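## Task

Get the thin slip sheet lying flat on the floor of the gray crate with the heat sink resting on top of it, fins pointing up. Afterwards release everything, return every tool you used to the stand slot it came from, and back the arm well away from the tools. The heat sink will not fit in the smaller gripper, and any tool locked to the arm counts as part of the arm.

## Robot and tools

ROBOT. A single six-joint UR7e-style arm carries a tool changer on its flange and has no gripper of its own. Three tools hang in slots of a stand: grip50 (two fingers, 50 mm open), grip85 (two fingers, 85 mm open) and cup (suction). Only one can be locked on at a time. grip50 is too narrow for the heat sink; use grip85 or the cup for it. The cup suits the flat sheet.

FRAMES. Scene frame: origin on the table top under the arm base, +z up, +y to the left when facing along +x. end_effector_position is the centre of the changer's flat face (metres); end_effector_quat_wxyz is its orientation, w first. The face's z axis points out, away from the arm. Tool points, in mm along face x, y, z from that centre: grip50 grip point (0, -25, 180); grip85 grip point (0, 0, 173) when closed, 13 mm closer when fully open; cup rim centre (0, 0, 175). Both grippers close along face x.

execute_actions(actions). actions is a list of up to 15 actions, run in turn. Each action is a list of 1 to 15 rows; each row lasts one 1/30 s step, and a short action repeats its final row until 15 steps (0.5 s) are done. A row holds 15 numbers in this order: x, y, z, qw, qx, qy, qz, lock, grip50_position, grip50_force_limit, grip50_speed, grip85_position, grip85_force_limit, grip85_speed, cup_suction. The first seven are an absolute pose for the changer face in the scene frame (metres, unit quaternion); repeat the quaternion in every row to hold orientation. The last eight are scaled to [-1, 1]. A target more than 0.6 m from the face's position at the action's start, along any face axis, is refused; if the first action fails this, or any action is malformed, nothing runs. Each step the command is clipped to 100 mm and 16 degrees from the measured pose, so far targets need several actions. An empty list just returns the state and images.

Tool numbers: lock >0 locks, <0 unlocks, 0 keeps the last command (about 1 s to act). grip positions: +1 fully open; pads meet near -0.65 (grip50) or -0.8 (grip85); -1 closes until something blocks the fingers. force_limit: -1 is about 20 N per pad, +1 about 185 N (grip50) or 235 N (grip85). speed: -1 about 20 mm/s, +1 about 150 mm/s. cup_suction above 0.01 is on, otherwise off and vented; it persists between actions. Gripper numbers only act while tool_id shows that tool and it is ready.

move(target, speed, stop_force, blocking). target is one 15-number row as above: an absolute pose plus tool numbers, sent at the start. The face follows a straight path; speed 0.002 to 0.5 m/s (default 0.25), rotation up to twice that in rad/s, path 0.5 to 10 s. It does not avoid obstacles and may overshoot speed near full reach. stop_force (9 to 40 N, optional) ends the path when push against the motion rises by that much, then backs off two steps; use it only slowly, not on turning moves, not within 0.2 s of start, not with blocking=false, and omit it when pulling away from a contact. The result adds a move: line (done, contact, off_target, moving, held, fault; limits=paced or held) and distance to target. blocking=false returns after 0.5 s; then check with wait(0) or halt with stop before other motion.

wait(seconds 0 to 10) lets time pass holding the last command. stop brakes a running move. zoom_image(camera cam_low or cam_wrist, region [x0, y0, x1, y1] pixels, at most 504 by 504) enlarges part of the latest image. read_manual(section "licences") only returns licence text. finished_scene(scene) ends the current scene irrevocably; pass its number.

RESULTS. The state line gives face pose and velocities; Hand target is where the controller is steering now; pose unreachable means the clearance check altered the command. Wrist force and Wrist torque are along face axes, N and N m, pointing from a contact back into the arm; noise up to 2.4 N, offset up to about 4 N, saturation near 50 N; no reading at the start is normal. Tool readings: tool_id (grip50, grip85, cup, none), plate_near, locked, unlocked, in_stand, unlock_refused; n/a while a tool starts up. object_status: 0 moving, 1 blocked while opening, 2 blocked while closing (a grip), 3 at target or pads met (also possible on thin items). grip50 opening mm is about (250 - grip50_position_measured) x 0.202; grip85 counts: 78 = 60 mm, 130 = 40 mm, 180 = 20 mm, 230 = closed. cup_suction_measured 1 means strong vacuum; near 0 means no seal; cup_part_present is 1 above 0.50.

TOOL CHANGES. To pick up: bring the face flat onto the plate within about 1 mm and 1 degree, with face -y toward the fork's open side; when plate_near is 1, lock +1 and wait for locked 1. The gripper cycles closed then open on startup. Lift 10 to 30 mm (about 20), slide at least 110 mm along face -y out of the fork, then rise. Return by the reverse path; at in_stand 1, stay still, lock -1, wait for unlocked 1, then leave. Slots are 180 mm apart. Outside the stand a locked tool cannot be released.

GRIPPING. Hold position at -1 and confirm object_status 2. The cup needs its whole rim on a smooth flat area away from edges and holes; it pulls the part up to 12 mm closer. Release by setting down and switching suction off, then rise 15 mm.

AVOID. Contact force of 150 N anywhere or a joint hitting its load limit (wrist joints 25.7 N m, others 138 N m, held weight included) stops the arm 10 s. The arm is stiff: do not aim past a firm surface without a slow stop_force move. Motors heat when holding loads (warning at 70 °C, braking at 85 °C). Never drop, slam or push things off the table; loose items may be nudged now and then. The world keeps running while you think. Cameras: cam_low (fixed) and cam_wrist (on the hand), each 896x504.

Each tool is called after "Call:" as a command line: name --argument value for each argument, lists and objects as JSON in quotes; but a table of rows of numbers goes row by row, as --pt "numbers of a row", without its own name.

## Session

Call:
execute_actions --actions '[]'

Scene clock: 0.00 s.
end_effector_position=(+0.4307, -0.0128, +0.3547) locked=0 unlocked=1 plate_near=0 in_stand=0 unlock_refused=0 tool_id=none grip50_position_measured=n/a grip50_object_status=n/a grip85_position_measured=n/a grip85_object_status=n/a cup_suction_measured=n/a cup_part_present=n/a end_effector_quat_wxyz=(-0.006, +0.715, +0.699, +0.003) end_effector_velocity=(-0.000, -0.000, +0.001) end_effector_angular_velocity=(-0.001, -0.001, -0.000)
Joint positions: [-0.316 -1.724  2.042 -1.891 -1.569 -1.886]
Joint velocities: [-0.001 -0.001 -0.     0.    -0.    -0.001]
Wrist force (N, on the end effector, along its own x y z axes, offset not removed): no reading
Wrist torque (N m, same axes, about the end effector's origin, offset not removed): no reading
Hand target: +0.431, -0.013, +0.355; -0.006, +0.715, +0.699, +0.003

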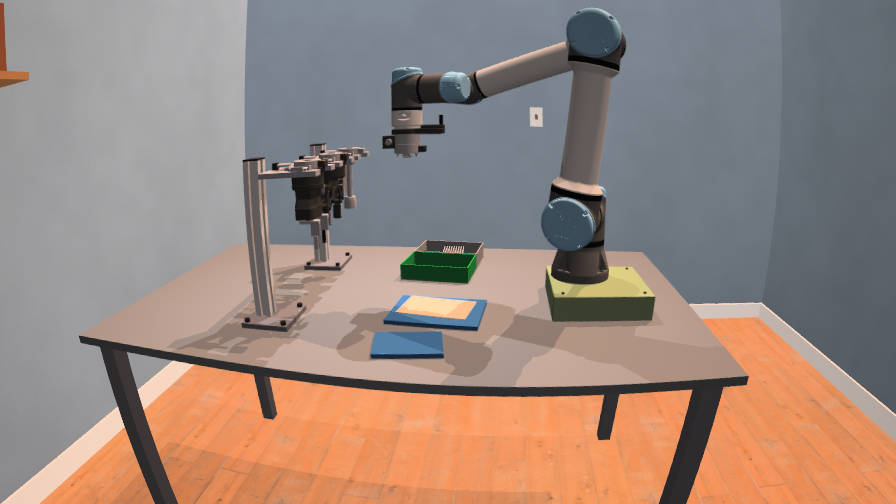

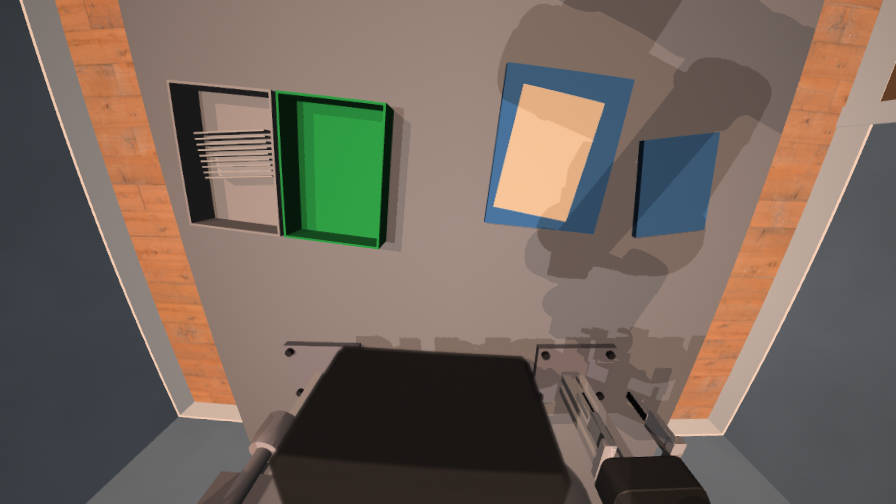

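Call:
move --target '[0.56,0.0,0.6,0,0.7071,0.7071,0,0,1,0,0,1,0,0,0]'

Scene clock: 4.20 s.
end_effector_position=(+0.5597, -0.0000, +0.6000) locked=0 unlocked=1 plate_near=0 in_stand=0 unlock_refused=0 tool_id=none grip50_position_measured=n/a grip50_object_status=n/a grip85_position_measured=n/a grip85_object_status=n/a cup_suction_measured=n/a cup_part_present=n/a end_effector_quat_wxyz=(-0.000, +0.707, +0.707, +0.000) end_effector_velocity=(+0.001, -0.001, +0.001) end_effector_angular_velocity=(-0.001, +0.003, -0.002)
Joint positions: [-0.206 -1.412  1.094 -1.261 -1.58  -1.799]
Joint velocities: [-0.     0.005 -0.01   0.008 -0.002  0.002]
Wrist force (N, on the end effector, along its own x y z axes, offset not removed): [-1.7 -0.1 -1.7]
Wrist torque (N m, same axes, about the end effector's origin, offset not removed): [-0.07 0.02 0.22]
Hand target: +0.560, -0.000, +0.600; -0.000, +0.707, +0.707, +0.000
Off the commanded pose: 0.000 m, 0 deg.
move: done
camera_calibration (this result's frames):
cam_wrist: T_world_to_cam=[[-0.0420518, 0.998813, -0.0245819, 0.027966], [0.949198, 0.0476184, 0.311056, -0.660565], [0.311857, -0.0102527, -0.950074, 0.440532], [0, 0, 0, 1]] pos_world=[0.4908, 0.00803887, 0.624697]

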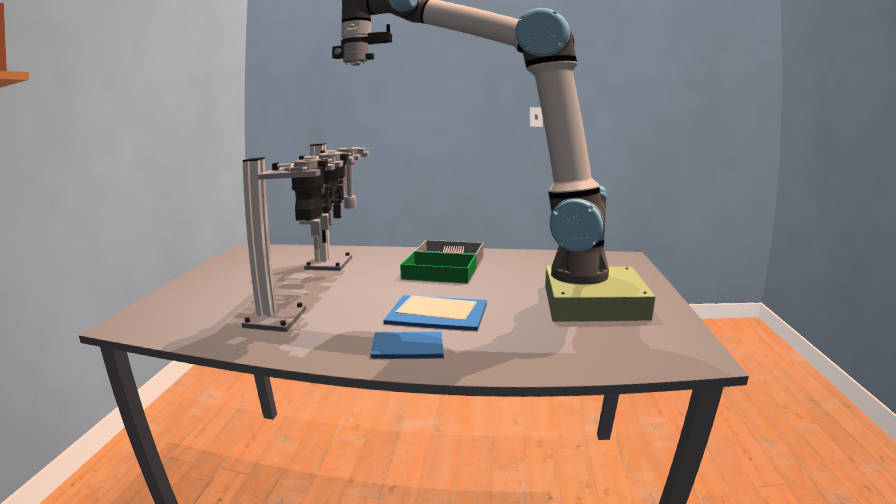

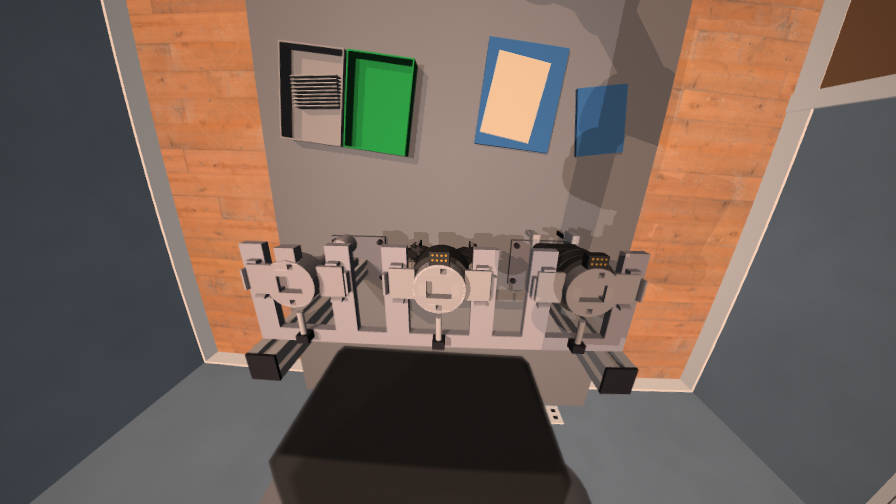

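Call:
move --target '[0.6,0.0,0.45,0,0.7071,0.7071,0,0,1,0,0,1,0,0,0]'

Call:
zoom_image --camera "cam_low" --region '[230,80,430,250]'

Scene clock: 8.83 s.
end_effector_position=(+0.6000, -0.0001, +0.4502) locked=0 unlocked=1 plate_near=0 in_stand=0 unlock_refused=0 tool_id=none grip50_position_measured=n/a grip50_object_status=n/a grip85_position_measured=n/a grip85_object_status=n/a cup_suction_measured=n/a cup_part_present=n/a end_effector_quat_wxyz=(-0.000, +0.707, +0.707, -0.000) end_effector_velocity=(+0.000, -0.000, -0.001) end_effector_angular_velocity=(-0.001, -0.001, +0.000)
Joint positions: [-0.193 -1.357  1.414 -1.636 -1.581 -1.786]
Joint velocities: [ 0.     0.001  0.002 -0.003 -0.    -0.   ]
Wrist force (N, on the end effector, along its own x y z axes, offset not removed): [-2.4 1.8 -6.2]
Wrist torque (N m, same axes, about the end effector's origin, offset not removed): [-0.12 0.28 -0.11]
Hand target: +0.600, -0.000, +0.450; -0.000, +0.707, +0.707, +0.000
Off the commanded pose: 0.000 m, 0 deg.
move: done
camera_calibration (this result's frames):
cam_wrist: T_world_to_cam=[[-0.0420488, 0.998805, -0.0248964, 0.0261436], [0.949266, 0.0477111, 0.310834, -0.65214], [0.311651, -0.0105631, -0.950138, 0.285725], [0, 0, 0, 1]] pos_world=[0.531107, 0.00802007, 0.474836]

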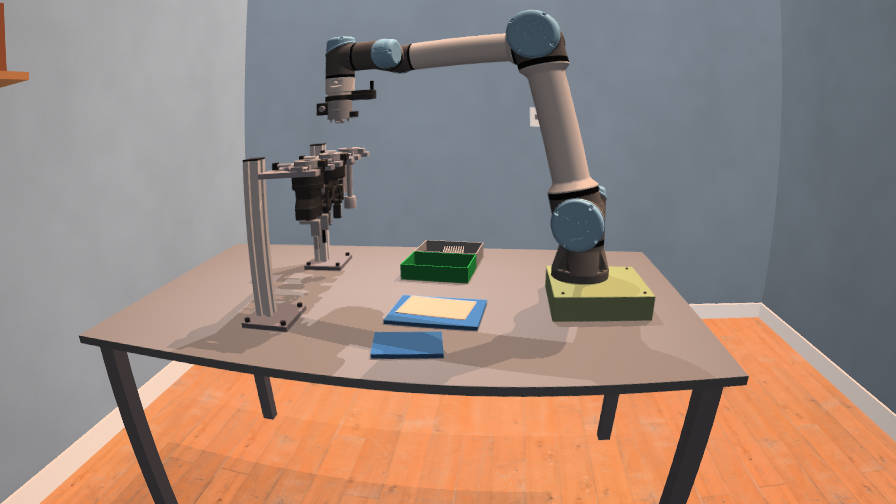

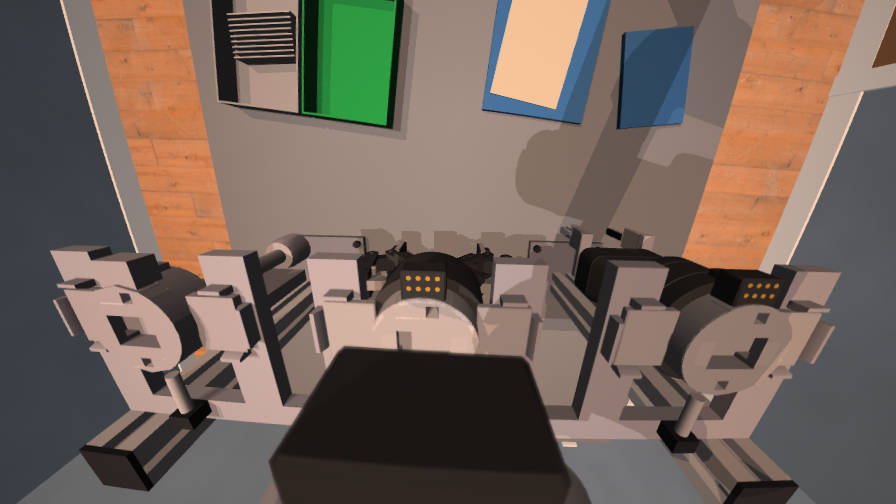

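Region (230, 80, 430, 250) of cam_low's 896x504 image, scaled by 2.520, with more detail than that image has; it fills the top 428 rows of this view, and the rest is white.

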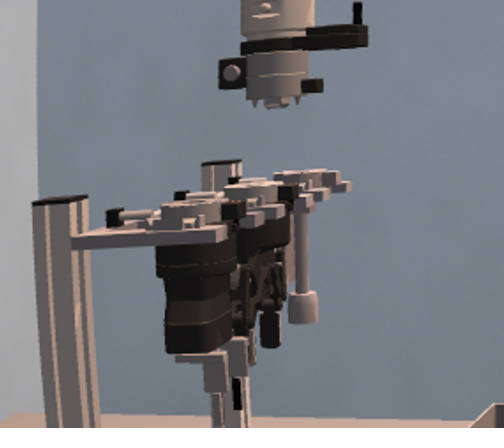

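Call:
move --target '[0.630,-0.0025,0.365,0,0.7000,0.7141,0,0,1,0,0,1,0,0,0]'

Call:
move --target '[0.630,-0.0025,0.33,0,0.7000,0.7141,0,0,1,0,0,1,0,0,0]' --speed 0.008 --stop_force 12

Scene clock: 24.70 s.
end_effector_position=(+0.6263, -0.0022, +0.3725) locked=0 unlocked=1 plate_near=0 in_stand=0 unlock_refused=0 tool_id=none grip50_position_measured=n/a grip50_object_status=n/a grip85_position_measured=n/a grip85_object_status=n/a cup_suction_measured=n/a cup_part_present=n/a end_effector_quat_wxyz=(-0.001, +0.701, +0.714, -0.000) end_effector_velocity=(+0.000, +0.001, -0.000) end_effector_angular_velocity=(+0.002, -0.000, -0.001)
Joint positions: [-0.188 -1.265  1.496 -1.808 -1.581 -1.799]
Joint velocities: [ 0.001  0.     0.    -0.     0.002  0.002]
Wrist force (N, on the end effector, along its own x y z axes, offset not removed): [-2.6 0.0 -4.5]
Wrist torque (N m, same axes, about the end effector's origin, offset not removed): [0.06 0.17 0.09]
Hand target: +0.626, -0.002, +0.372; -0.001, +0.701, +0.714, -0.000
Off the commanded pose: 0.008 m, 0 deg.
FORCE FAULT: contact force on the arm reached its limit, and the arm stopped for 10 seconds. The contact can be on any part of the arm, not only on its tool. That time counts as 20 of the actions that you can send in this scene. The arm's remaining commands of this call were not run. The arm holds still and accepts commands again. Move the arm away from the contact; if what it grips holds it there, let go first. Pushing or pulling that hard again can fault the arm again.
move: fault
camera_calibration (this result's frames):
cam_wrist: T_world_to_cam=[[-0.0602569, 0.997886, -0.024333, 0.0386524], [0.948699, 0.0648328, 0.309463, -0.651941], [0.310386, -0.00443737, -0.9506, 0.204652], [0, 0, 0, 1]] pos_world=[0.557303, 0.00460458, 0.397234]

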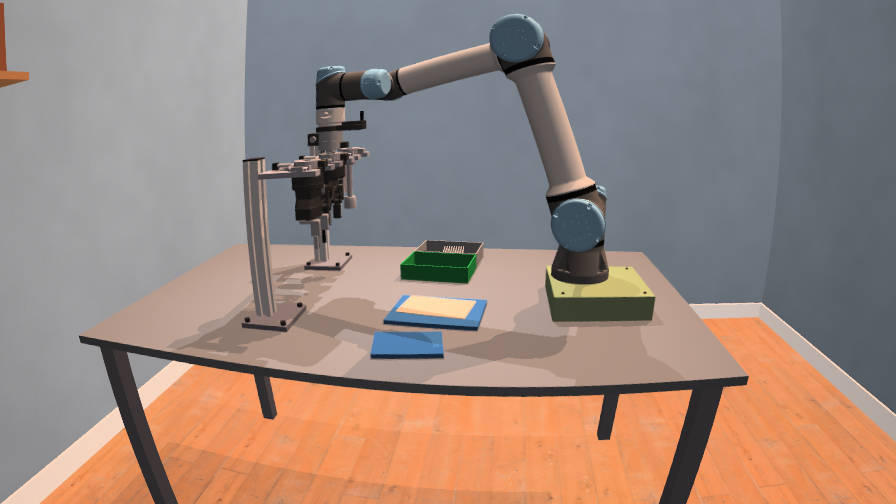

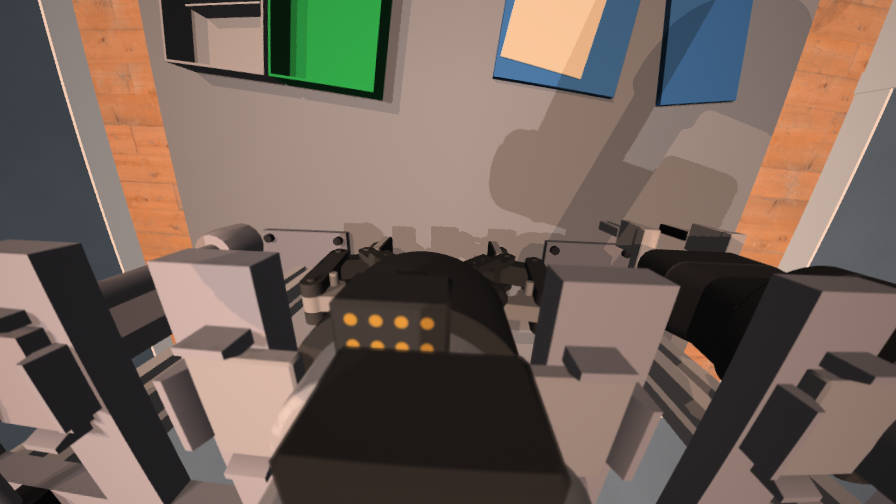

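not run: a fault stop came before this call.

Call:
move --target '[0.629,-0.003,0.378,0,0.7000,0.7141,0,0,1,0,0,1,0,0,0]' --speed 0.02

Call:
move --target '[0.629,-0.003,0.34,0,0.7000,0.7141,0,0,1,0,0,1,0,0,0]' --speed 0.005 --stop_force 12

Call:
zoom_image --camera "cam_low" --region '[270,100,390,190]'

Scene clock: 32.53 s.
end_effector_position=(+0.6289, -0.0030, +0.3778) locked=0 unlocked=1 plate_near=0 in_stand=0 unlock_refused=0 tool_id=none grip50_position_measured=n/a grip50_object_status=n/a grip85_position_measured=n/a grip85_object_status=n/a cup_suction_measured=n/a cup_part_present=n/a end_effector_quat_wxyz=(-0.000, +0.700, +0.714, +0.000) end_effector_velocity=(+0.001, -0.001, +0.002) end_effector_angular_velocity=(-0.001, -0.001, +0.000)
Joint positions: [-0.189 -1.263  1.479 -1.795 -1.581 -1.801]
Joint velocities: [-0.001 -0.    -0.006  0.005 -0.001 -0.001]
Wrist force (N, on the end effector, along its own x y z axes, offset not removed): [-3.7 0.1 -3.9]
Wrist torque (N m, same axes, about the end effector's origin, offset not removed): [-0.09 0.28 -0.05]
Hand target: +0.629, -0.003, +0.378; +0.000, +0.700, +0.714, +0.000
Off the commanded pose: 0.000 m, 0 deg.
move: done
camera_calibration (this result's frames):
cam_wrist: T_world_to_cam=[[-0.0619082, 0.997775, -0.0247588, 0.0408978], [0.948106, 0.0665415, 0.310912, -0.656185], [0.311868, -0.00422595, -0.950116, 0.207844], [0, 0, 0, 1]] pos_world=[0.559845, 0.00373503, 0.402504]

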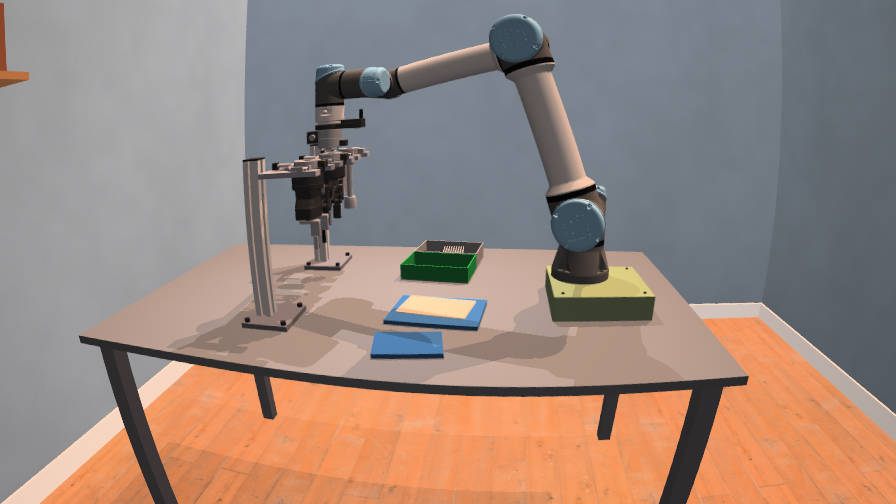

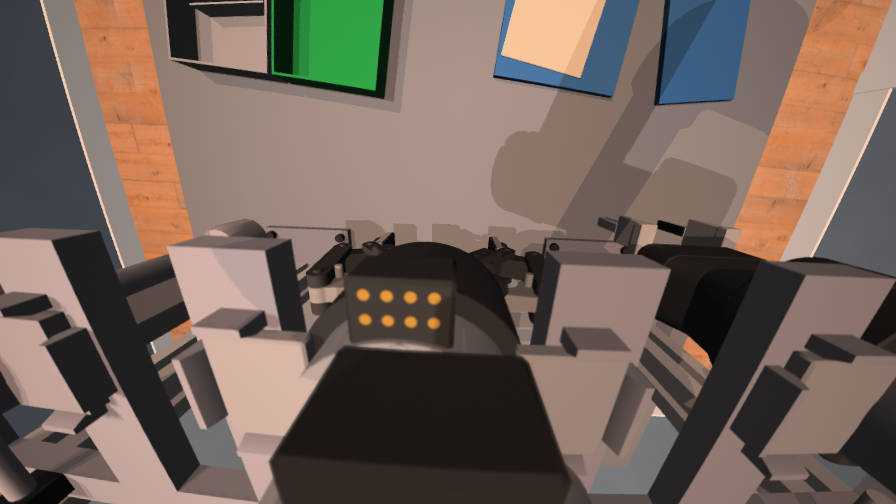

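Scene clock: 34.03 s.
end_effector_position=(+0.6290, -0.0030, +0.3722) locked=0 unlocked=1 plate_near=0 in_stand=0 unlock_refused=0 tool_id=none grip50_position_measured=n/a grip50_object_status=n/a grip85_position_measured=n/a grip85_object_status=n/a cup_suction_measured=n/a cup_part_present=n/a end_effector_quat_wxyz=(+0.000, +0.700, +0.714, +0.000) end_effector_velocity=(-0.001, +0.001, +0.001) end_effector_angular_velocity=(+0.002, +0.004, +0.001)
Joint positions: [-0.189 -1.26   1.49  -1.809 -1.581 -1.801]
Joint velocities: [ 0.001 -0.001 -0.003  0.008  0.002  0.   ]
Wrist force (N, on the end effector, along its own x y z axes, offset not removed): [0.2 5.2 -22.7]
Wrist torque (N m, same axes, about the end effector's origin, offset not removed): [0.03 0.28 -0.05]
Hand target: +0.629, -0.003, +0.372; +0.000, +0.700, +0.714, +0.000
Off the commanded pose: 0.032 m, 0 deg.
move: contact
camera_calibration (this result's frames):
cam_wrist: T_world_to_cam=[[-0.0619143, 0.997773, -0.0248274, 0.0408021], [0.948029, 0.0665697, 0.311143, -0.654513], [0.312103, -0.00427288, -0.950039, 0.202284], [0, 0, 0, 1]] pos_world=[0.55989, 0.00372386, 0.396838]

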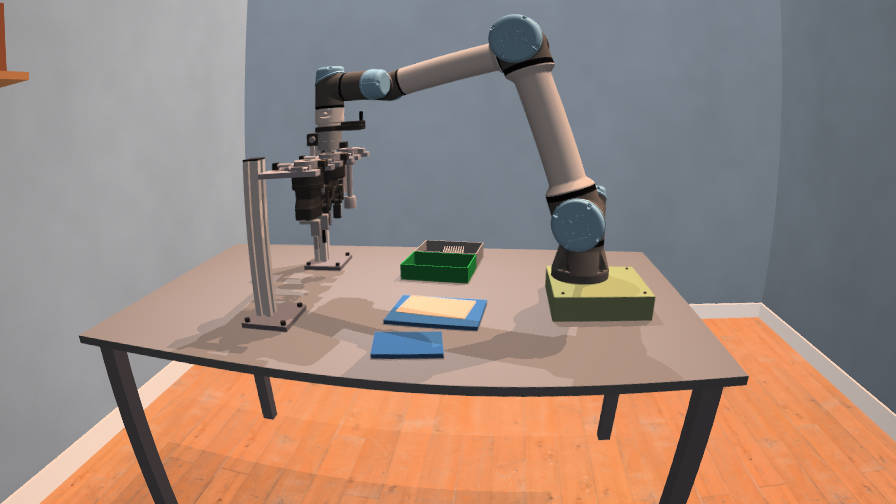

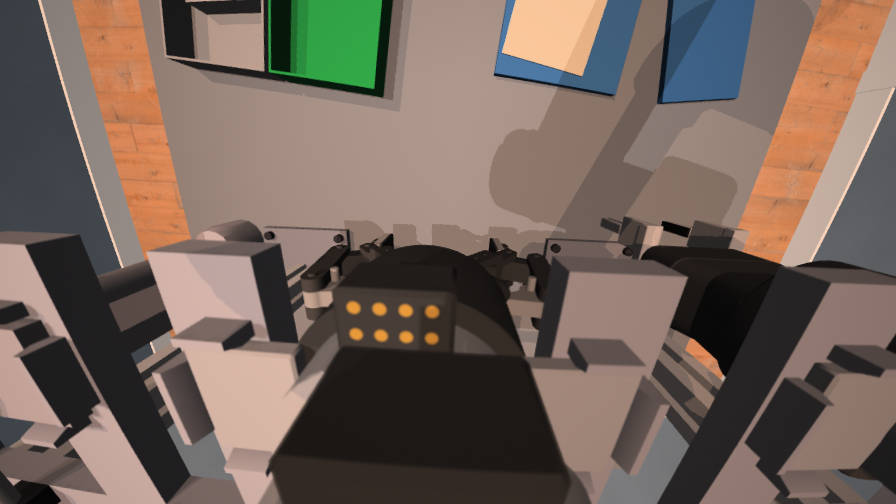

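Region (270, 100, 390, 190) of cam_low's 896x504 image, scaled by 4.200, with more detail than that image has; it fills the top 378 rows of this view, and the rest is white.

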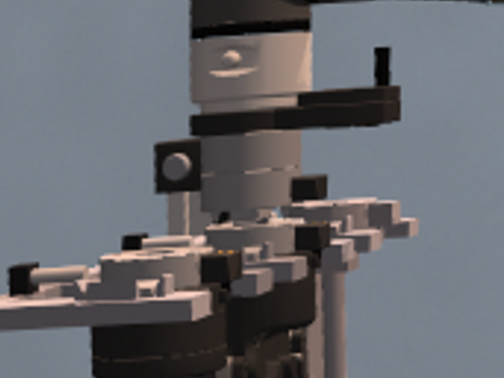

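Call:
move --target '[0.6235,-0.0025,0.376,0,0.7000,0.7141,0,0,1,0,0,1,0,0,0]' --speed 0.02

Call:
move --target '[0.6235,-0.0025,0.34,0,0.7000,0.7141,0,0,1,0,0,1,0,0,0]' --speed 0.005 --stop_force 12

Call:
zoom_image --camera "cam_low" --region '[270,100,390,190]'

Scene clock: 39.63 s.
end_effector_position=(+0.6237, -0.0025, +0.3759) locked=0 unlocked=1 plate_near=0 in_stand=0 unlock_refused=0 tool_id=none grip50_position_measured=n/a grip50_object_status=n/a grip85_position_measured=n/a grip85_object_status=n/a cup_suction_measured=n/a cup_part_present=n/a end_effector_quat_wxyz=(+0.000, +0.700, +0.714, +0.000) end_effector_velocity=(-0.002, +0.000, +0.003) end_effector_angular_velocity=(+0.000, -0.002, +0.002)
Joint positions: [-0.19  -1.274  1.499 -1.804 -1.581 -1.802]
Joint velocities: [-0.    -0.007  0.003  0.002  0.001 -0.003]
Wrist force (N, on the end effector, along its own x y z axes, offset not removed): [-3.0 2.1 -1.8]
Wrist torque (N m, same axes, about the end effector's origin, offset not removed): [0.13 0.38 0.01]
Hand target: +0.623, -0.002, +0.376; +0.000, +0.700, +0.714, -0.000
Off the commanded pose: 0.000 m, 0 deg.
move: done
camera_calibration (this result's frames):
cam_wrist: T_world_to_cam=[[-0.0619524, 0.99777, -0.0248269, 0.0401196], [0.948098, 0.0666047, 0.310926, -0.650618], [0.311886, -0.00427579, -0.95011, 0.207615], [0, 0, 0, 1]] pos_world=[0.554583, 0.00419181, 0.400547]

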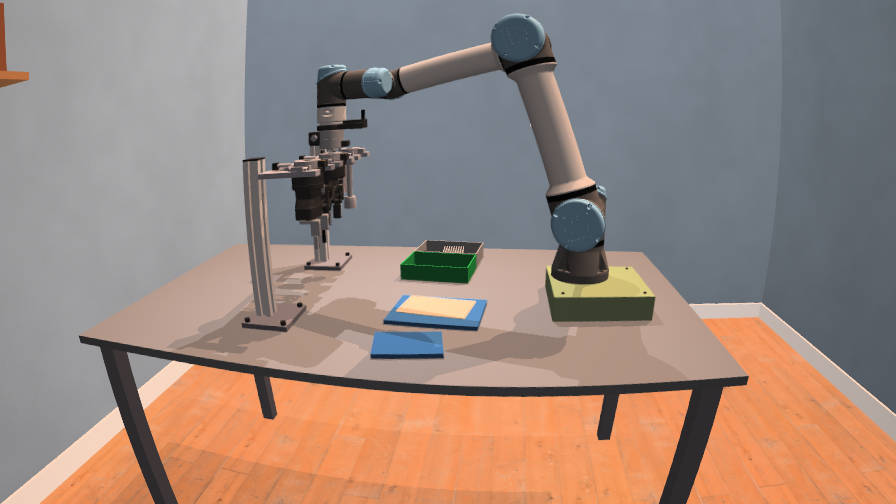

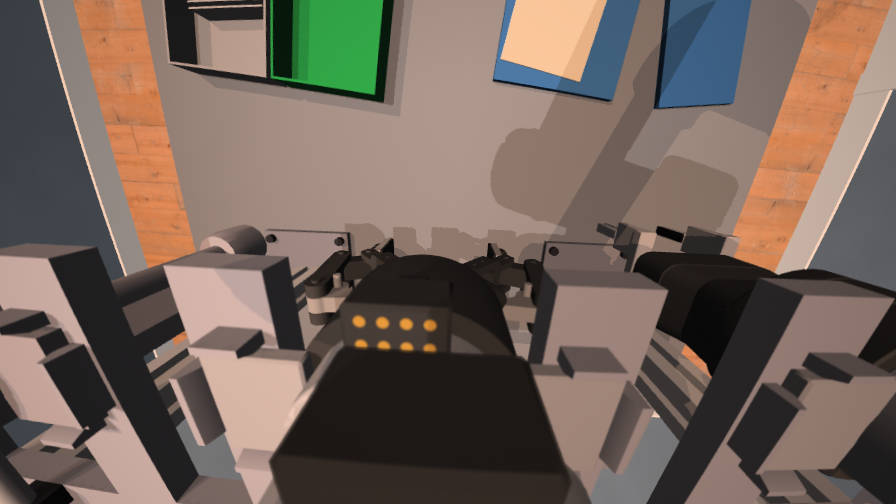

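Scene clock: 40.77 s.
end_effector_position=(+0.6237, -0.0025, +0.3721) locked=0 unlocked=1 plate_near=0 in_stand=0 unlock_refused=0 tool_id=none grip50_position_measured=n/a grip50_object_status=n/a grip85_position_measured=n/a grip85_object_status=n/a cup_suction_measured=n/a cup_part_present=n/a end_effector_quat_wxyz=(+0.000, +0.700, +0.714, +0.000) end_effector_velocity=(-0.000, +0.000, +0.001) end_effector_angular_velocity=(+0.002, +0.003, -0.001)
Joint positions: [-0.19  -1.272  1.507 -1.814 -1.581 -1.803]
Joint velocities: [ 0.    -0.    -0.003  0.007  0.001  0.001]
Wrist force (N, on the end effector, along its own x y z axes, offset not removed): [-3.1 3.4 -32.6]
Wrist torque (N m, same axes, about the end effector's origin, offset not removed): [-0.16 0.50 -0.09]
Hand target: +0.624, -0.003, +0.372; +0.000, +0.700, +0.714, +0.000
Off the commanded pose: 0.032 m, 0 deg.
move: contact
camera_calibration (this result's frames):
cam_wrist: T_world_to_cam=[[-0.061949, 0.997768, -0.0249222, 0.0400696], [0.947992, 0.0666327, 0.311241, -0.649518], [0.312207, -0.00434503, -0.950004, 0.203767], [0, 0, 0, 1]] pos_world=[0.554603, 0.00418435, 0.396735]

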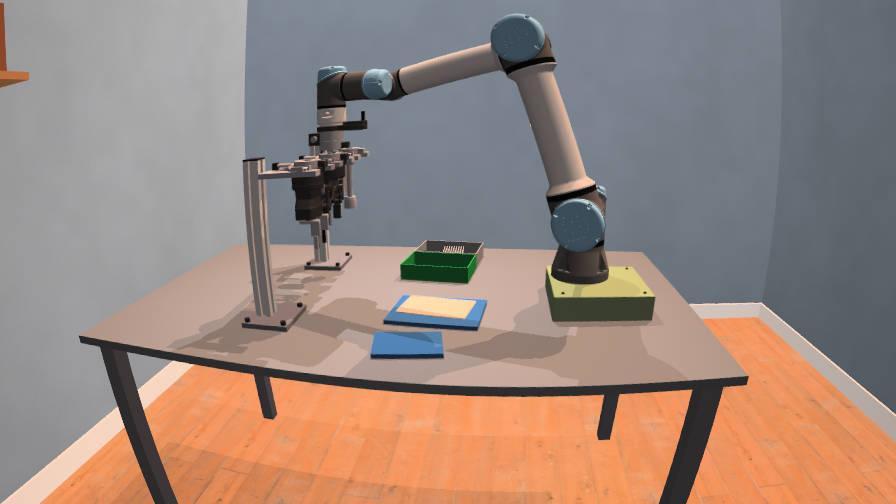

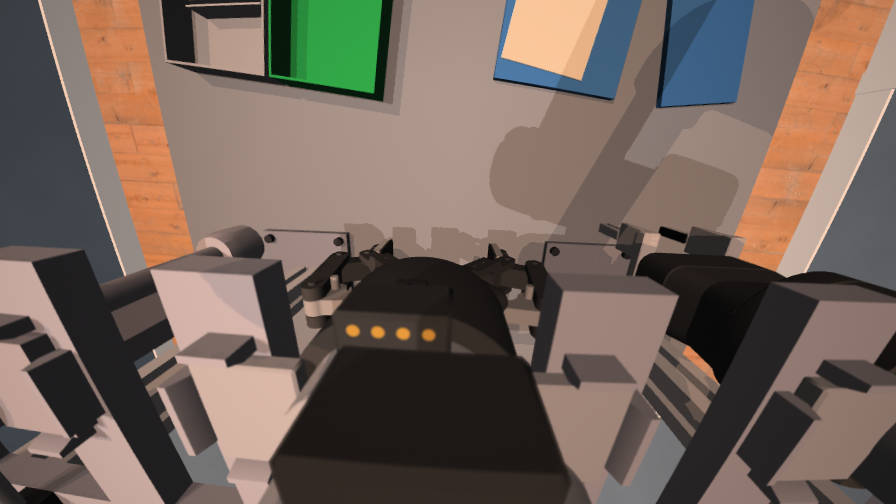

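Region (270, 100, 390, 190) of cam_low's 896x504 image, scaled by 4.200, with more detail than that image has; it fills the top 378 rows of this view, and the rest is white.

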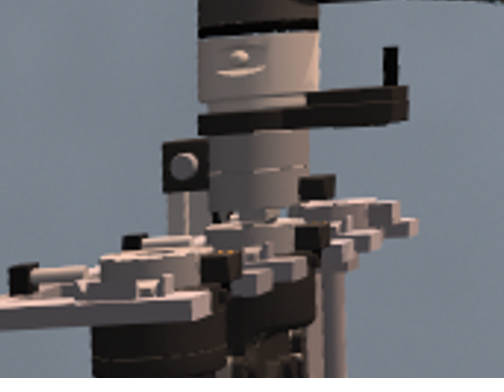

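Call:
move --target '[0.6265,-0.0055,0.376,0,0.7000,0.7141,0,0,1,0,0,1,0,0,0]' --speed 0.02

Call:
move --target '[0.6265,-0.0055,0.34,0,0.7000,0.7141,0,0,1,0,0,1,0,0,0]' --speed 0.005 --stop_force 12

Scene clock: 44.37 s.
end_effector_position=(+0.6264, -0.0054, +0.3759) locked=0 unlocked=1 plate_near=0 in_stand=0 unlock_refused=0 tool_id=none grip50_position_measured=n/a grip50_object_status=n/a grip85_position_measured=n/a grip85_object_status=n/a cup_suction_measured=n/a cup_part_present=n/a end_effector_quat_wxyz=(+0.000, +0.700, +0.714, -0.000) end_effector_velocity=(+0.001, -0.001, +0.002) end_effector_angular_velocity=(-0.000, -0.001, +0.001)
Joint positions: [-0.193 -1.268  1.491 -1.802 -1.581 -1.806]
Joint velocities: [-0.001  0.    -0.005  0.004 -0.    -0.002]
Wrist force (N, on the end effector, along its own x y z axes, offset not removed): [0.3 -0.4 -0.8]
Wrist torque (N m, same axes, about the end effector's origin, offset not removed): [0.01 0.04 -0.23]
Hand target: +0.626, -0.006, +0.376; +0.000, +0.700, +0.714, -0.000
Off the commanded pose: 0.000 m, 0 deg.
move: done
camera_calibration (this result's frames):
cam_wrist: T_world_to_cam=[[-0.0619513, 0.997769, -0.0248645, 0.0432078], [0.948093, 0.0666155, 0.310938, -0.653042], [0.311901, -0.00431084, -0.950105, 0.206739], [0, 0, 0, 1]] pos_world=[0.557339, 0.00128255, 0.400554]

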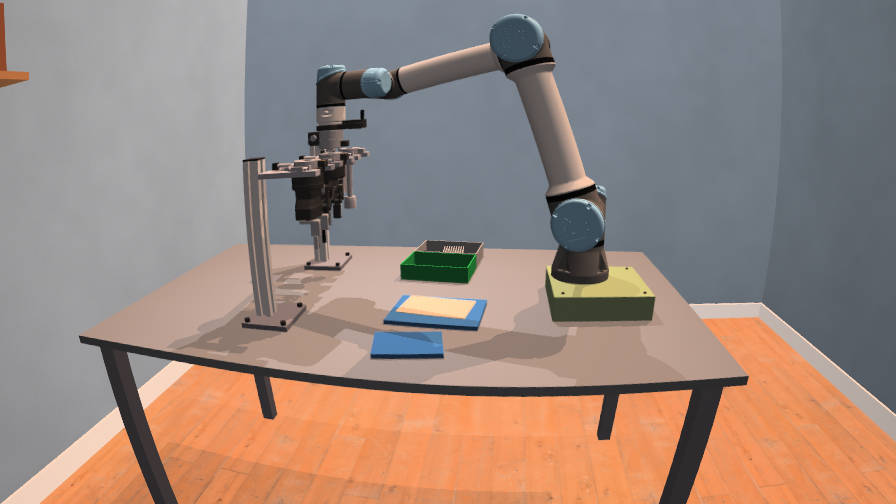

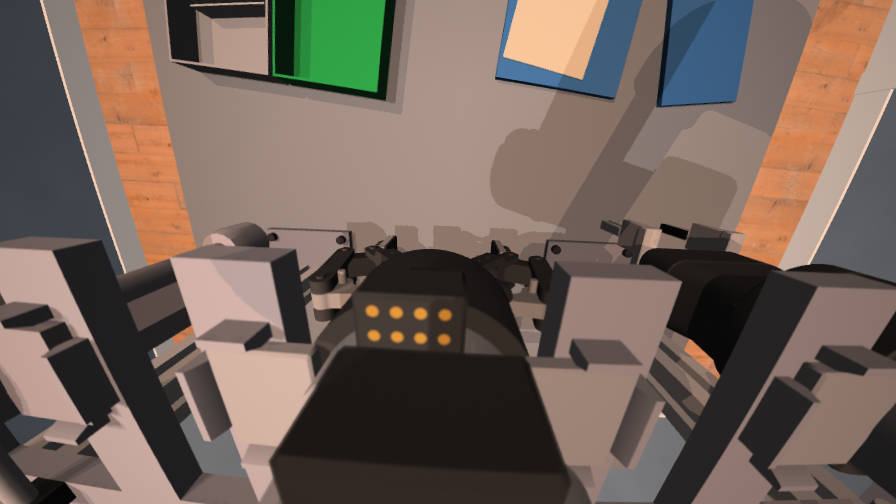

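Scene clock: 45.47 s.
end_effector_position=(+0.6265, -0.0054, +0.3722) locked=0 unlocked=1 plate_near=0 in_stand=0 unlock_refused=0 tool_id=none grip50_position_measured=n/a grip50_object_status=n/a grip85_position_measured=n/a grip85_object_status=n/a cup_suction_measured=n/a cup_part_present=n/a end_effector_quat_wxyz=(+0.000, +0.700, +0.714, +0.000) end_effector_velocity=(-0.000, -0.000, +0.000) end_effector_angular_velocity=(+0.002, +0.004, -0.000)
Joint positions: [-0.193 -1.266  1.498 -1.811 -1.581 -1.806]
Joint velocities: [-0.001  0.    -0.003  0.007  0.001 -0.001]
Wrist force (N, on the end effector, along its own x y z axes, offset not removed): [-1.4 3.6 -24.0]
Wrist torque (N m, same axes, about the end effector's origin, offset not removed): [-0.20 0.37 0.10]
Hand target: +0.626, -0.005, +0.372; +0.000, +0.700, +0.714, +0.000
Off the commanded pose: 0.032 m, 0 deg.
move: contact
camera_calibration (this result's frames):
cam_wrist: T_world_to_cam=[[-0.0619558, 0.997768, -0.0249174, 0.0431539], [0.948034, 0.0666371, 0.311112, -0.651963], [0.312078, -0.00434736, -0.950046, 0.203096], [0, 0, 0, 1]] pos_world=[0.557375, 0.00127026, 0.39686]

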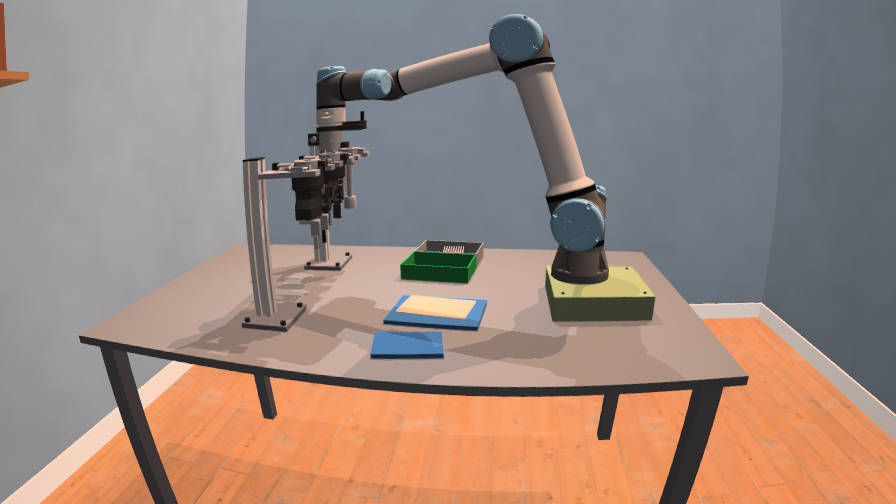

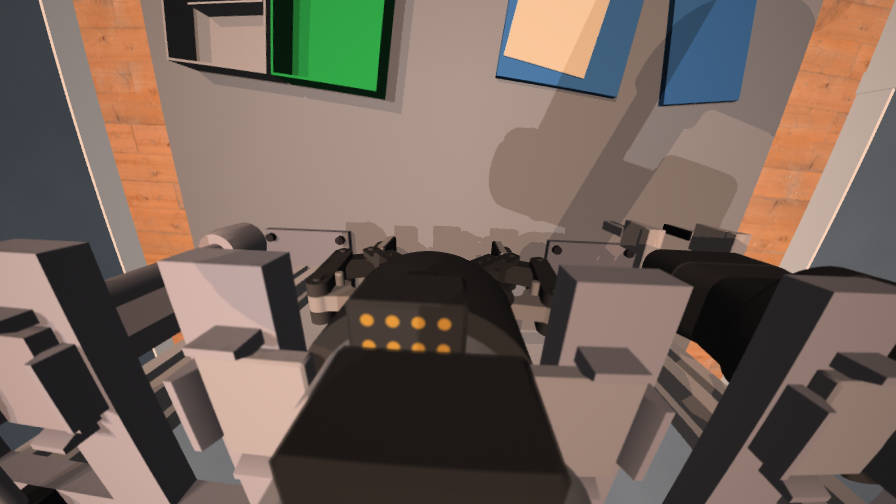

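Call:
move --target '[0.626,-0.009,0.376,0,0.7000,0.7141,0,0,1,0,0,1,0,0,0]' --speed 0.02

Call:
move --target '[0.626,-0.009,0.34,0,0.7000,0.7141,0,0,1,0,0,1,0,0,0]' --speed 0.005 --stop_force 12

Scene clock: 51.13 s.
end_effector_position=(+0.6260, -0.0089, +0.3759) locked=0 unlocked=1 plate_near=0 in_stand=0 unlock_refused=0 tool_id=none grip50_position_measured=n/a grip50_object_status=n/a grip85_position_measured=n/a grip85_object_status=n/a cup_suction_measured=n/a cup_part_present=n/a end_effector_quat_wxyz=(+0.000, +0.700, +0.714, -0.000) end_effector_velocity=(+0.000, -0.001, +0.000) end_effector_angular_velocity=(-0.000, +0.001, -0.001)
Joint positions: [-0.199 -1.269  1.492 -1.802 -1.581 -1.812]
Joint velocities: [-0.002  0.001 -0.002  0.002 -0.    -0.001]
Wrist force (N, on the end effector, along its own x y z axes, offset not removed): [-5.1 -1.3 -3.9]
Wrist torque (N m, same axes, about the end effector's origin, offset not removed): [-0.02 0.33 -0.07]
Hand target: +0.626, -0.009, +0.376; +0.000, +0.700, +0.714, -0.000
Off the commanded pose: 0.000 m, 0 deg.
move: done
camera_calibration (this result's frames):
cam_wrist: T_world_to_cam=[[-0.0619519, 0.997768, -0.0249084, 0.046679], [0.948099, 0.0666297, 0.310917, -0.65242], [0.311882, -0.00435379, -0.950111, 0.206864], [0, 0, 0, 1]] pos_world=[0.556933, -0.00220359, 0.400555]

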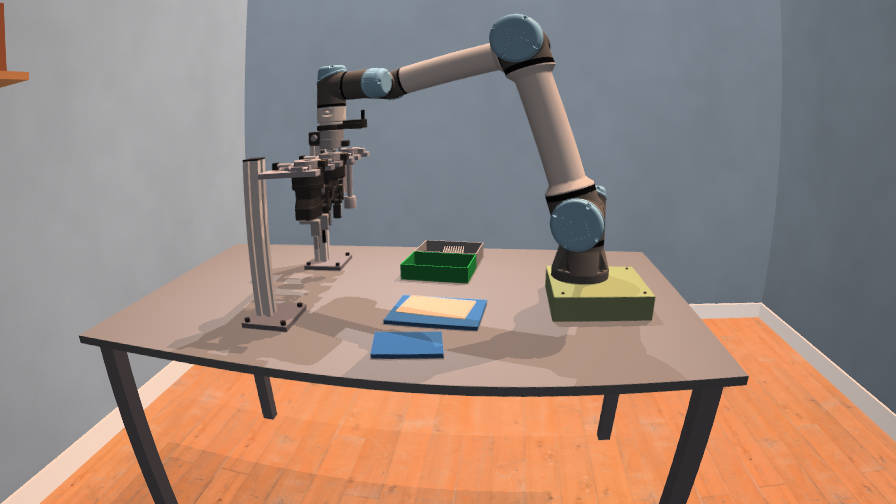

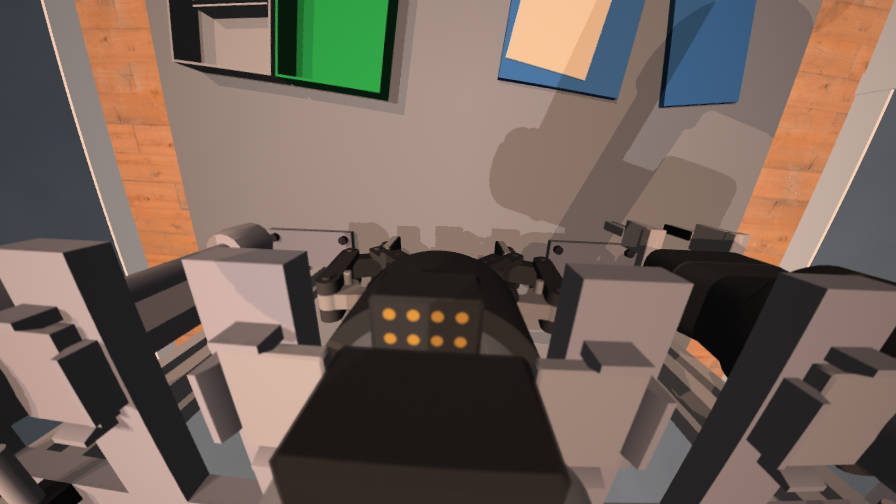

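Scene clock: 52.43 s.
end_effector_position=(+0.6260, -0.0089, +0.3712) locked=0 unlocked=1 plate_near=0 in_stand=0 unlock_refused=0 tool_id=none grip50_position_measured=n/a grip50_object_status=n/a grip85_position_measured=n/a grip85_object_status=n/a cup_suction_measured=n/a cup_part_present=n/a end_effector_quat_wxyz=(+0.000, +0.700, +0.714, +0.000) end_effector_velocity=(-0.000, -0.000, +0.000) end_effector_angular_velocity=(+0.001, +0.005, +0.001)
Joint positions: [-0.199 -1.266  1.501 -1.814 -1.581 -1.812]
Joint velocities: [-0.001  0.    -0.003  0.008 -0.    -0.002]
Wrist force (N, on the end effector, along its own x y z axes, offset not removed): [0.3 6.2 -22.0]
Wrist torque (N m, same axes, about the end effector's origin, offset not removed): [0.18 0.28 0.15]
Hand target: +0.626, -0.009, +0.371; +0.000, +0.700, +0.714, -0.000
Off the commanded pose: 0.031 m, 0 deg.
move: contact
camera_calibration (this result's frames):
cam_wrist: T_world_to_cam=[[-0.0619471, 0.997767, -0.0249537, 0.0465828], [0.94805, 0.0666399, 0.311062, -0.651011], [0.31203, -0.00438798, -0.950062, 0.202291], [0, 0, 0, 1]] pos_world=[0.556956, -0.00220785, 0.395856]

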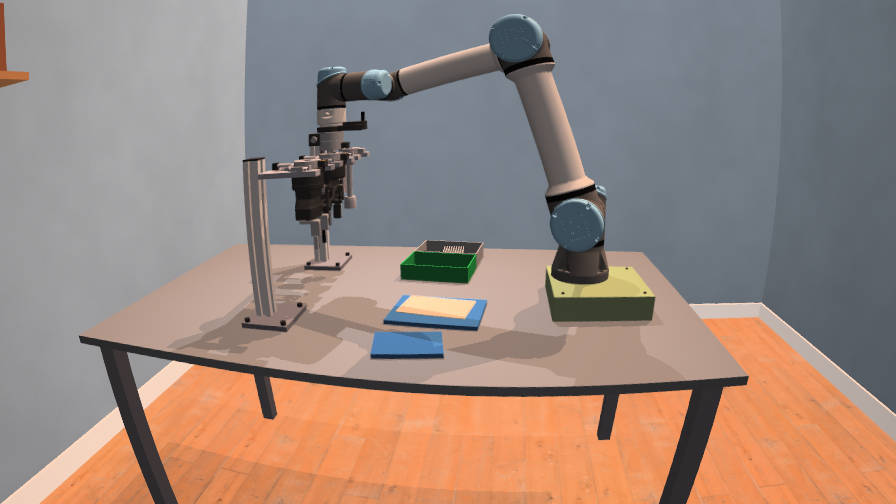

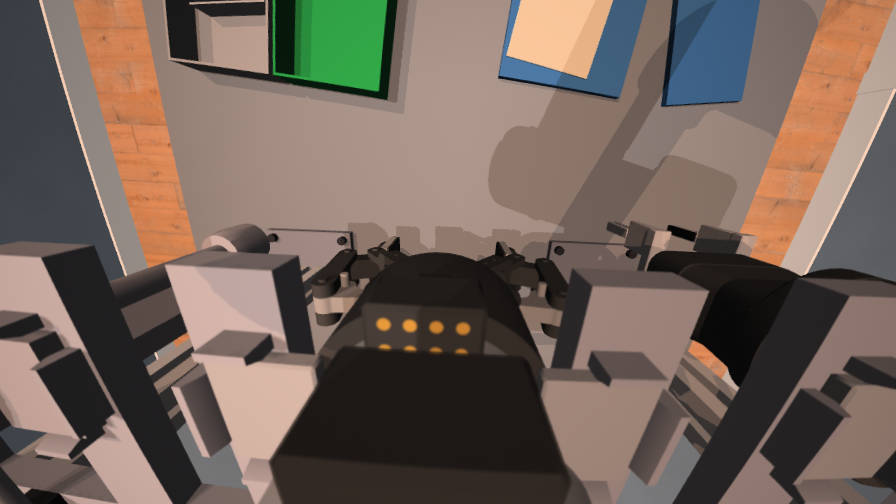

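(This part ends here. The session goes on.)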